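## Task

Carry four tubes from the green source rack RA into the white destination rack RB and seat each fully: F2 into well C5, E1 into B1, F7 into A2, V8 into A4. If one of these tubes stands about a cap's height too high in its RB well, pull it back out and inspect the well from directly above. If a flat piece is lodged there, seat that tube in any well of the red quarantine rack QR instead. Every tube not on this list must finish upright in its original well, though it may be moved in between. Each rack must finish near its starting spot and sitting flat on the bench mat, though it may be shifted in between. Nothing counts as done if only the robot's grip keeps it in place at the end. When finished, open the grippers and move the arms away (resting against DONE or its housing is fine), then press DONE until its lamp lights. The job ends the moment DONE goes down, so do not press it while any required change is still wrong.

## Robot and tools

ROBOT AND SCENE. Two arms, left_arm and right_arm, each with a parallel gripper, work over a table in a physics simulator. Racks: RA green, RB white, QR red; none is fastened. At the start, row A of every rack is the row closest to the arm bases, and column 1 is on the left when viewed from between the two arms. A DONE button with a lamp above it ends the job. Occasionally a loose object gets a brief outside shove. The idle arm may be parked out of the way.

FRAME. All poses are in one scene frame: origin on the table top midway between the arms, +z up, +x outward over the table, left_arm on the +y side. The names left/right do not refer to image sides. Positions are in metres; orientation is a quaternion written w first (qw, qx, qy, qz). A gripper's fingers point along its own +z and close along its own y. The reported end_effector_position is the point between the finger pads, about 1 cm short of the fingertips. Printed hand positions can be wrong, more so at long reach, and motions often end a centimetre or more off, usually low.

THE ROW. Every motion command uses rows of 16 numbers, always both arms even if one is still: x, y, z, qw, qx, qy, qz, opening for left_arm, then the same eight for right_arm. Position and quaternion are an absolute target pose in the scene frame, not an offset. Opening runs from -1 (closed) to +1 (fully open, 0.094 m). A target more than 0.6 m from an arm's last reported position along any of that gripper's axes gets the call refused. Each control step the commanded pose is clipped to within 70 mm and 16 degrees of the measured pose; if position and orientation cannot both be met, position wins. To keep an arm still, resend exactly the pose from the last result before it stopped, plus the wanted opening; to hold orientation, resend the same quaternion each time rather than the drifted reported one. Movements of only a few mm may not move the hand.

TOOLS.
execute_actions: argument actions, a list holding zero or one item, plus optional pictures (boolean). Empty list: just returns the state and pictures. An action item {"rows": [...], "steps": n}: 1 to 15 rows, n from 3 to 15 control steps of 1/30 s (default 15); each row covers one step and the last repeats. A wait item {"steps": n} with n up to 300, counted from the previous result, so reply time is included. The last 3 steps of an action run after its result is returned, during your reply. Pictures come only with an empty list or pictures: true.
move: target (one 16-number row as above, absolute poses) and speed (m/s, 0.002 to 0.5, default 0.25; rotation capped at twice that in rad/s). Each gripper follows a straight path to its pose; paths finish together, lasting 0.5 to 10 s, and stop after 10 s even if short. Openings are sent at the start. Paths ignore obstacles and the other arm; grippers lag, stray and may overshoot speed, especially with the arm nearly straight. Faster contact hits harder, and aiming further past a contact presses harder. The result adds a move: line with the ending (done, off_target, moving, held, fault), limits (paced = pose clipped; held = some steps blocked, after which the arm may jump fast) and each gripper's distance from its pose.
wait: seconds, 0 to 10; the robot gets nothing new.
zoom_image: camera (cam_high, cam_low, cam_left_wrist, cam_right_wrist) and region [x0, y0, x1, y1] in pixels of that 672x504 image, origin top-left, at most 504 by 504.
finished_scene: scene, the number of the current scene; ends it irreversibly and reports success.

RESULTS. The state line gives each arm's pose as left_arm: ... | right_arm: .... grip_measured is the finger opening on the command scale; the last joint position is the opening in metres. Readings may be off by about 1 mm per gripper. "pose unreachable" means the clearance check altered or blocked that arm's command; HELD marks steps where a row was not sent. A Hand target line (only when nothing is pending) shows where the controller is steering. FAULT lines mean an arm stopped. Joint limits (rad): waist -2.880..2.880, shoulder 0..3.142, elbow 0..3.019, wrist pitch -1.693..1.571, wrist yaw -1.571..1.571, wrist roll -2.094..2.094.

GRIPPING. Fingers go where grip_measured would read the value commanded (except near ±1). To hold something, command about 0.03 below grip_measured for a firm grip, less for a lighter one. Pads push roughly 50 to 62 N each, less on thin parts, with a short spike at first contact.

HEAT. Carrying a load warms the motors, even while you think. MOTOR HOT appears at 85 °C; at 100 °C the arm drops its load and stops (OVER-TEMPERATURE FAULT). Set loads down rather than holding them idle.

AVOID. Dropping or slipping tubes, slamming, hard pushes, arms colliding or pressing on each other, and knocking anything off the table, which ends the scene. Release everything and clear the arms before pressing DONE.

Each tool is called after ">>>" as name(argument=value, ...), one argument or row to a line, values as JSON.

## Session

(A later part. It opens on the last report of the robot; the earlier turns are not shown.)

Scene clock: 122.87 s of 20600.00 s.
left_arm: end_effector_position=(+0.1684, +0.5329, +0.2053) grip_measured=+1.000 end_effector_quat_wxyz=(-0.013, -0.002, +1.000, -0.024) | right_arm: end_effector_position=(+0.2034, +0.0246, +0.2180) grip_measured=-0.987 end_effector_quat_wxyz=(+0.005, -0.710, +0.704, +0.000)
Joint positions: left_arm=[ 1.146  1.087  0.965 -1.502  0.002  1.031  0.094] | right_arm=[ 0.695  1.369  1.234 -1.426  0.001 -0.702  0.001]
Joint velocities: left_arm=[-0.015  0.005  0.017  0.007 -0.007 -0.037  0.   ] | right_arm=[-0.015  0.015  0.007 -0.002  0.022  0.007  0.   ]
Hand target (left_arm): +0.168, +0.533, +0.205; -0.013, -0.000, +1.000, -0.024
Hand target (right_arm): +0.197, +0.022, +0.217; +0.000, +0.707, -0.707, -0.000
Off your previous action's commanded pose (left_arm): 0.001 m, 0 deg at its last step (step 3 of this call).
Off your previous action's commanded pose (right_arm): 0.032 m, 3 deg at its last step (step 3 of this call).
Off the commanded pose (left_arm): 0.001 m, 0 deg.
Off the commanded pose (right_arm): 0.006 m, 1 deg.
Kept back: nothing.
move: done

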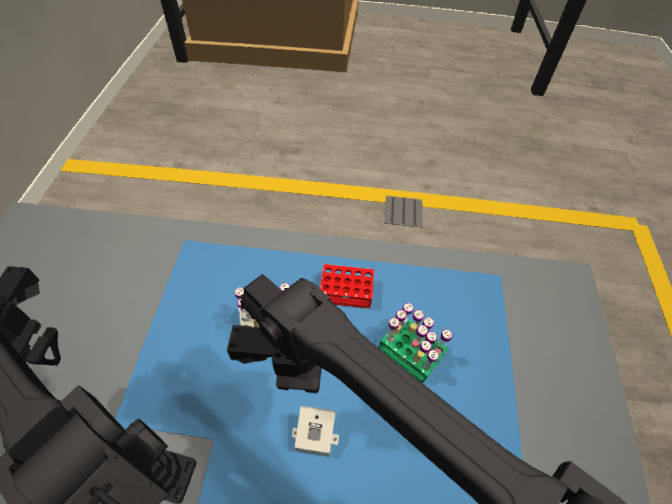

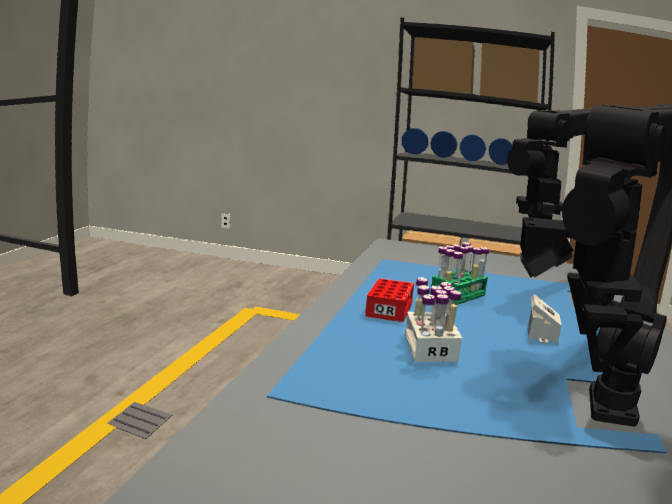

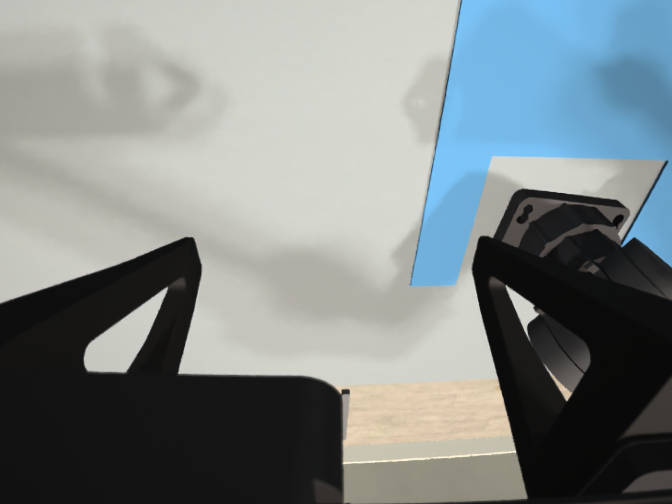

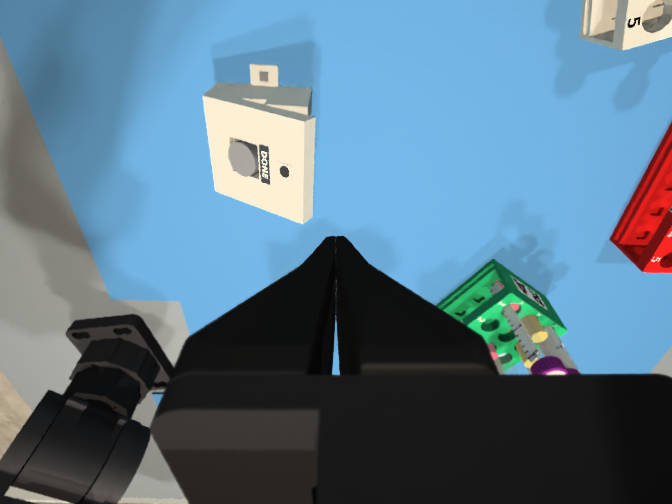

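>>> move(
  target=[0.168,0.533,0.205,-0.013,0,1,-0.024,1,0.105,0.008,0.125,0.183,-0.683,0.683,-0.183,-1],
  speed=0.2,
)

Scene clock: 124.93 s of 20600.00 s.
left_arm: end_effector_position=(+0.1684, +0.5329, +0.2053) grip_measured=+1.000 end_effector_quat_wxyz=(-0.013, -0.002, +1.000, -0.024) | right_arm: end_effector_position=(+0.1055, +0.0092, +0.1225) grip_measured=-0.987 end_effector_quat_wxyz=(+0.174, -0.691, +0.677, -0.185)
Joint positions: left_arm=[ 1.146  1.087  0.965 -1.502  0.002  1.031  0.094] | right_arm=[ 1.154  1.183  0.747 -1.015  0.501 -0.286  0.001]
Joint velocities: left_arm=[-0.005 -0.015 -0.017 -0.017 -0.066 -0.037  0.   ] | right_arm=[-0.015  0.005 -0.012 -0.002  0.007 -0.007 -0.   ]
Hand target (left_arm): +0.168, +0.533, +0.205; -0.013, -0.000, +1.000, -0.024
Hand target (right_arm): +0.106, +0.010, +0.124; -0.184, +0.683, -0.683, +0.180
Off the commanded pose (left_arm): 0.001 m, 0 deg.
Off the commanded pose (right_arm): 0.003 m, 2 deg.
Kept back: nothing.
move: done

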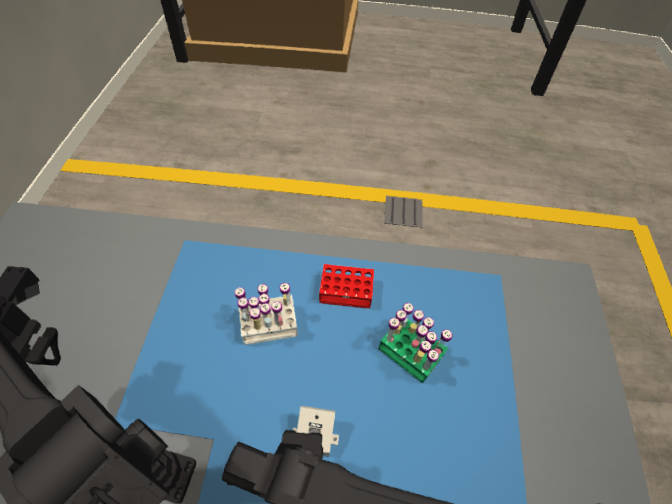

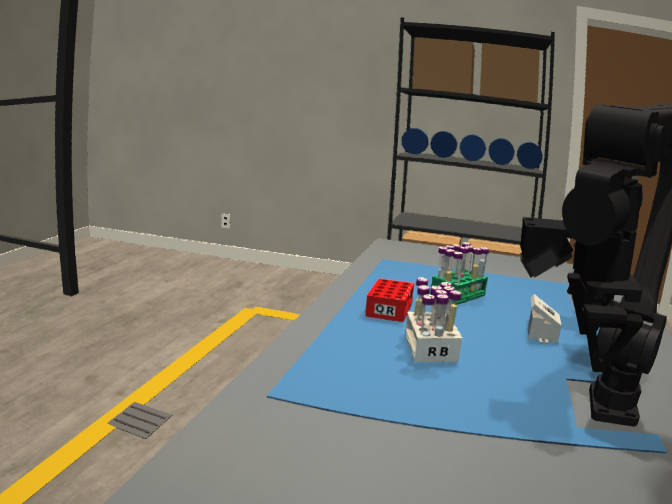

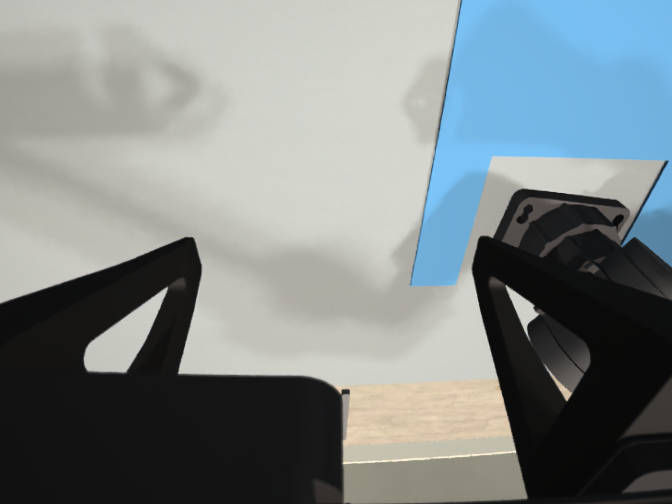

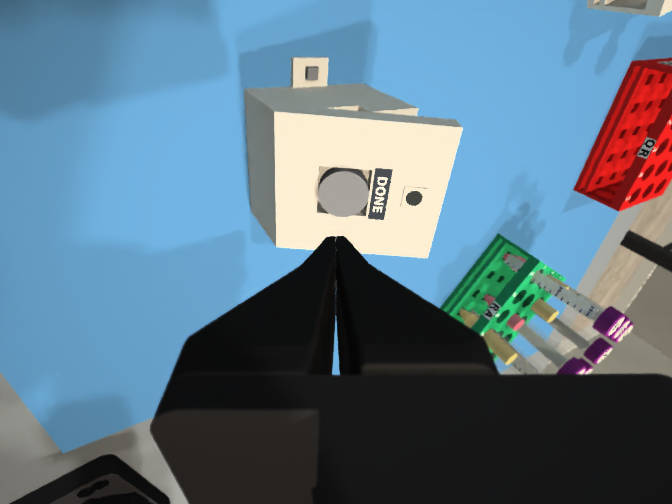

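Well aligned. Advance 4 cm.

>>> move(
  target=[0.168,0.533,0.205,-0.013,0,1,-0.024,1,0.128,0.006,0.089,0.183,-0.683,0.683,-0.183,-1],
  speed=0.05,
)

Scene clock: 126.27 s of 20600.00 s.
left_arm: end_effector_position=(+0.1684, +0.5329, +0.2053) grip_measured=+1.000 end_effector_quat_wxyz=(-0.013, -0.002, +1.000, -0.024) | right_arm: end_effector_position=(+0.1266, +0.0077, +0.0955) grip_measured=-0.987 end_effector_quat_wxyz=(+0.189, -0.679, +0.686, -0.181)
Joint positions: left_arm=[ 1.146  1.087  0.965 -1.502  0.002  1.031  0.094] | right_arm=[ 1.088  1.217  0.688 -0.863  0.501 -0.335  0.001]
Joint velocities: left_arm=[ 0.015 -0.015  0.012  0.002 -0.022  0.051  0.   ] | right_arm=[-0.005 -0.015  0.007  0.007  0.037 -0.022  0.001]
Hand target (left_arm): +0.168, +0.533, +0.205; -0.013, -0.000, +1.000, -0.024
Hand target (right_arm): +0.128, +0.006, +0.089; -0.183, +0.683, -0.683, +0.183
Off the commanded pose (left_arm): 0.001 m, 0 deg.
Off the commanded pose (right_arm): 0.007 m, 1 deg.
Kept back: nothing.
move: done

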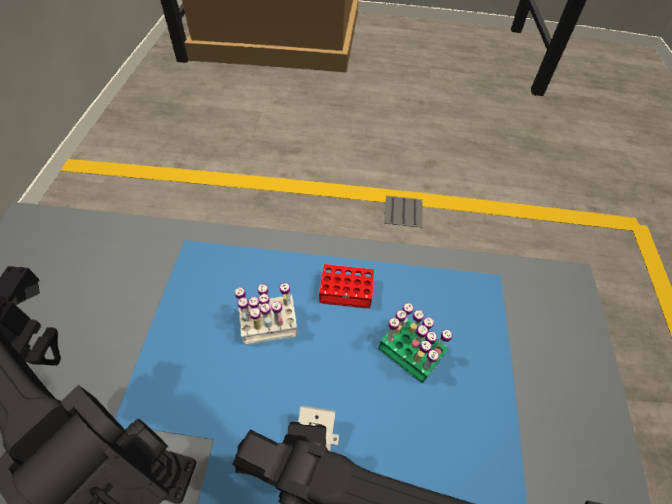

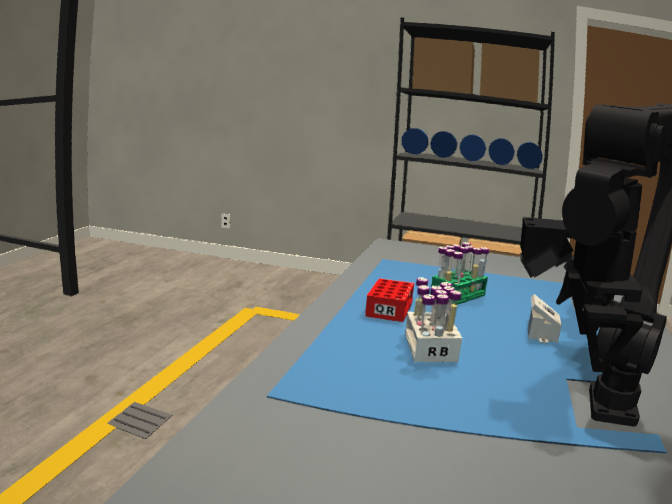

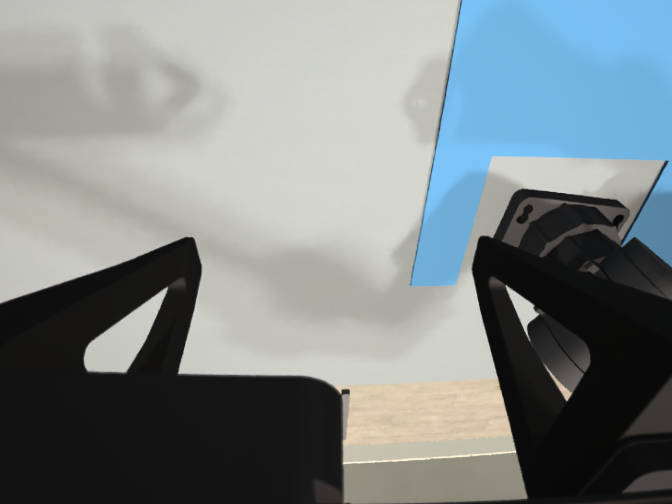

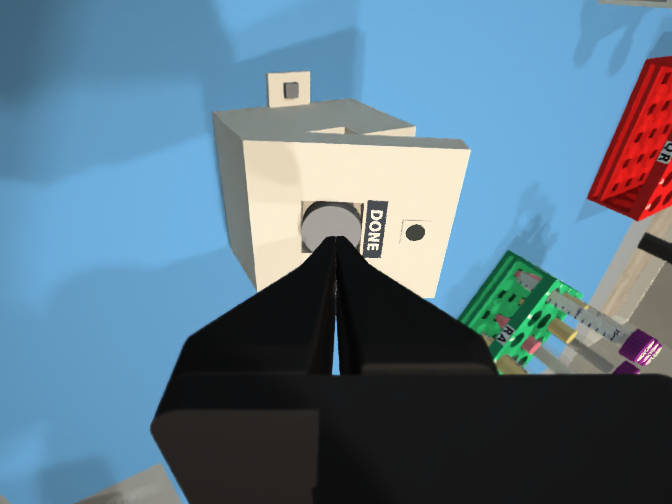

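>>> move(
  target=[0.168,0.533,0.205,-0.013,0,1,-0.024,1,0.138,0.003,0.064,0.183,-0.683,0.683,-0.183,-1],
  speed=0.03,
)

Scene clock: 127.87 s of 20600.00 s.
left_arm: end_effector_position=(+0.1684, +0.5329, +0.2053) grip_measured=+1.000 end_effector_quat_wxyz=(-0.013, -0.002, +1.000, -0.024) | right_arm: end_effector_position=(+0.1360, +0.0066, +0.0735) grip_measured=-0.987 end_effector_quat_wxyz=(+0.191, -0.680, +0.685, -0.180)
Joint positions: left_arm=[ 1.146  1.087  0.965 -1.502  0.002  1.031  0.094] | right_arm=[ 1.058  1.257  0.651 -0.763  0.495 -0.374  0.001]
Joint velocities: left_arm=[ 0.005 -0.015 -0.017 -0.007 -0.037  0.037  0.   ] | right_arm=[ 0.005 -0.024 -0.007  0.022 -0.037 -0.051  0.001]
Hand target (left_arm): +0.168, +0.533, +0.205; -0.013, -0.000, +1.000, -0.024
Hand target (right_arm): +0.138, +0.003, +0.064; -0.183, +0.683, -0.683, +0.183
Off the commanded pose (left_arm): 0.001 m, 0 deg.
Off the commanded pose (right_arm): 0.010 m, 1 deg.
Kept back: nothing.
move: done

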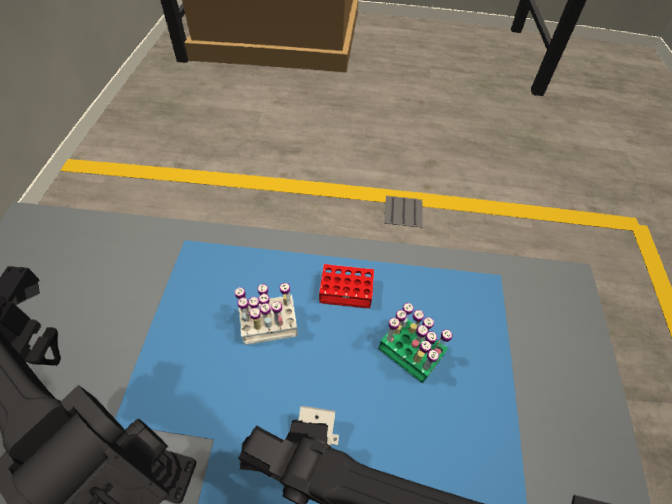

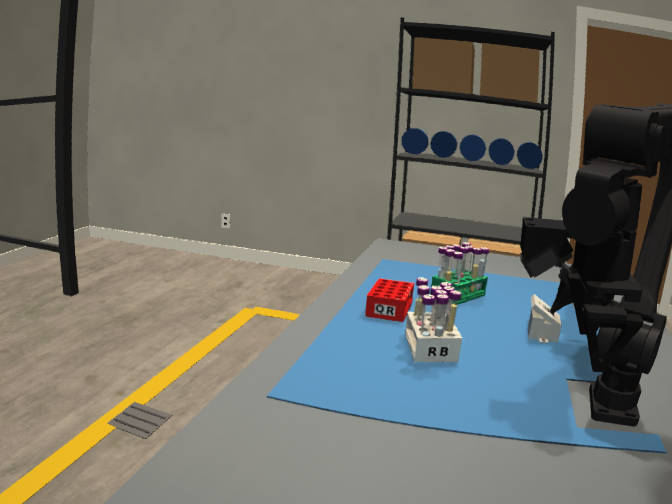

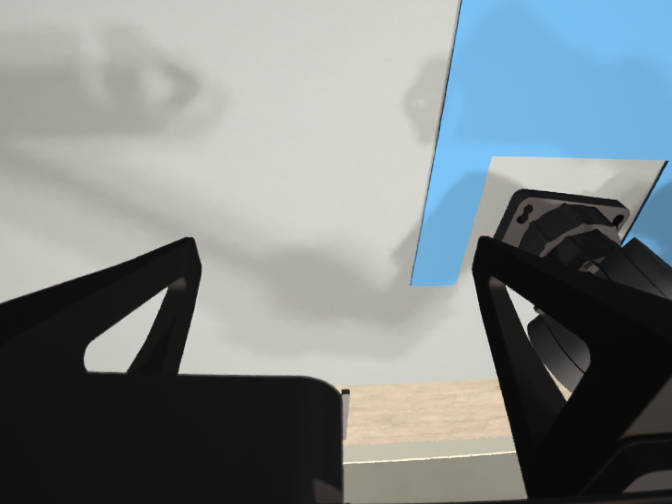

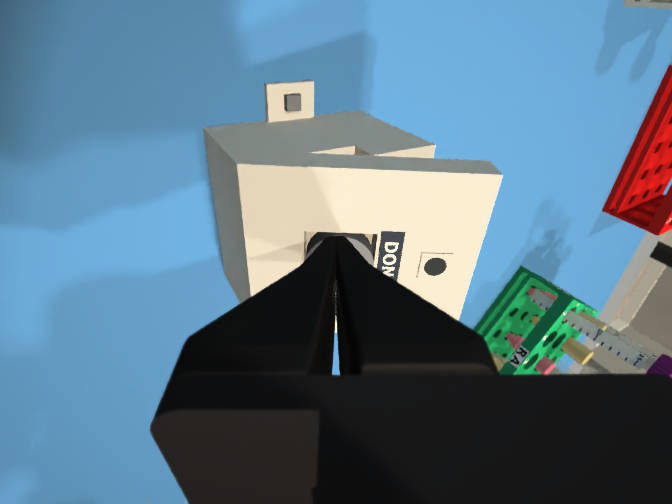

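>>> move(
  target=[0.168,0.533,0.205,-0.013,0,1,-0.024,1,0.144,-0.001,0.053,0.183,-0.683,0.683,-0.183,-1],
  speed=0.03,
)

Scene clock: 128.70 s of 20600.00 s.
left_arm: end_effector_position=(+0.1684, +0.5329, +0.2053) grip_measured=+1.000 end_effector_quat_wxyz=(-0.013, -0.002, +1.000, -0.024) | right_arm: end_effector_position=(+0.1380, +0.0083, +0.0714) grip_measured=-0.987 end_effector_quat_wxyz=(+0.197, -0.681, +0.683, -0.176)
Joint positions: left_arm=[ 1.146  1.087  0.965 -1.502  0.002  1.031  0.094] | right_arm=[ 1.051  1.257  0.643 -0.734  0.49  -0.389  0.001]
Joint velocities: left_arm=[ 0.005 -0.005  0.022 -0.022  0.037  0.037  0.   ] | right_arm=[ 0.005  0.005  0.002 -0.017  0.007 -0.037  0.001]
Kept back: nothing.
move: unfinished (the scene ended)
The task's run has ended: the event that ends the task has happened. This ends this scene only. If you have not yet called finished_scene for this scene, call it to go on to the next scene.

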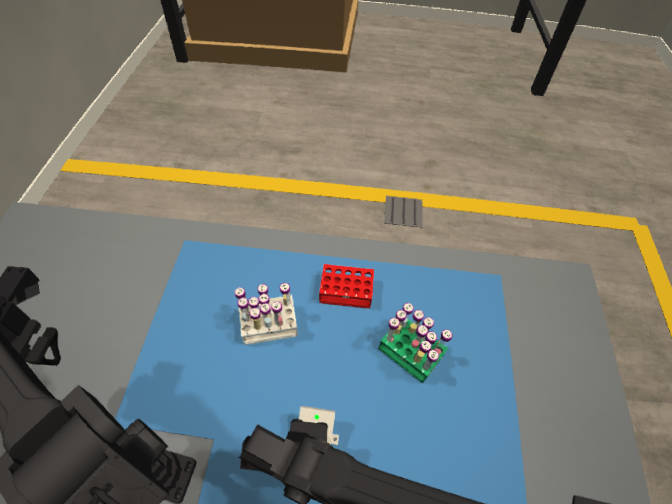

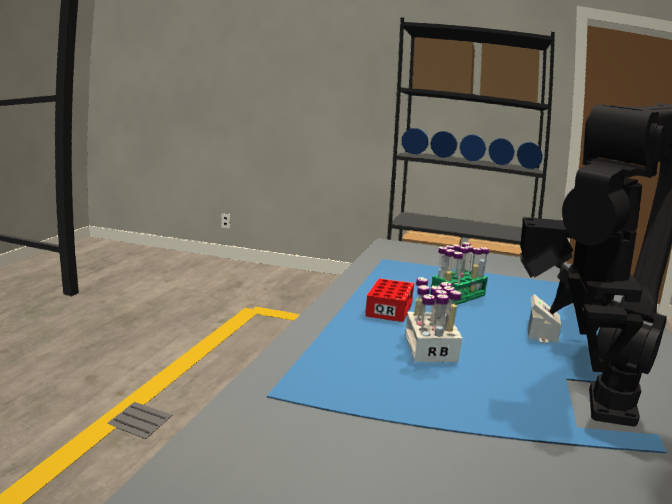

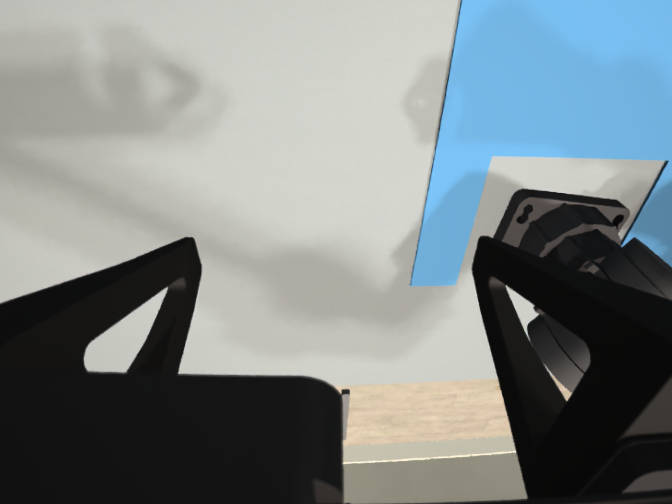

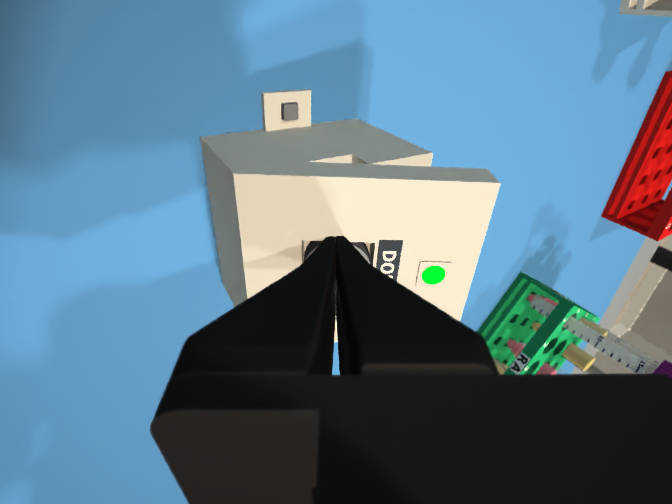

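>>> finished_scene(
  scene=1,
)

The scene is finished: the task was done.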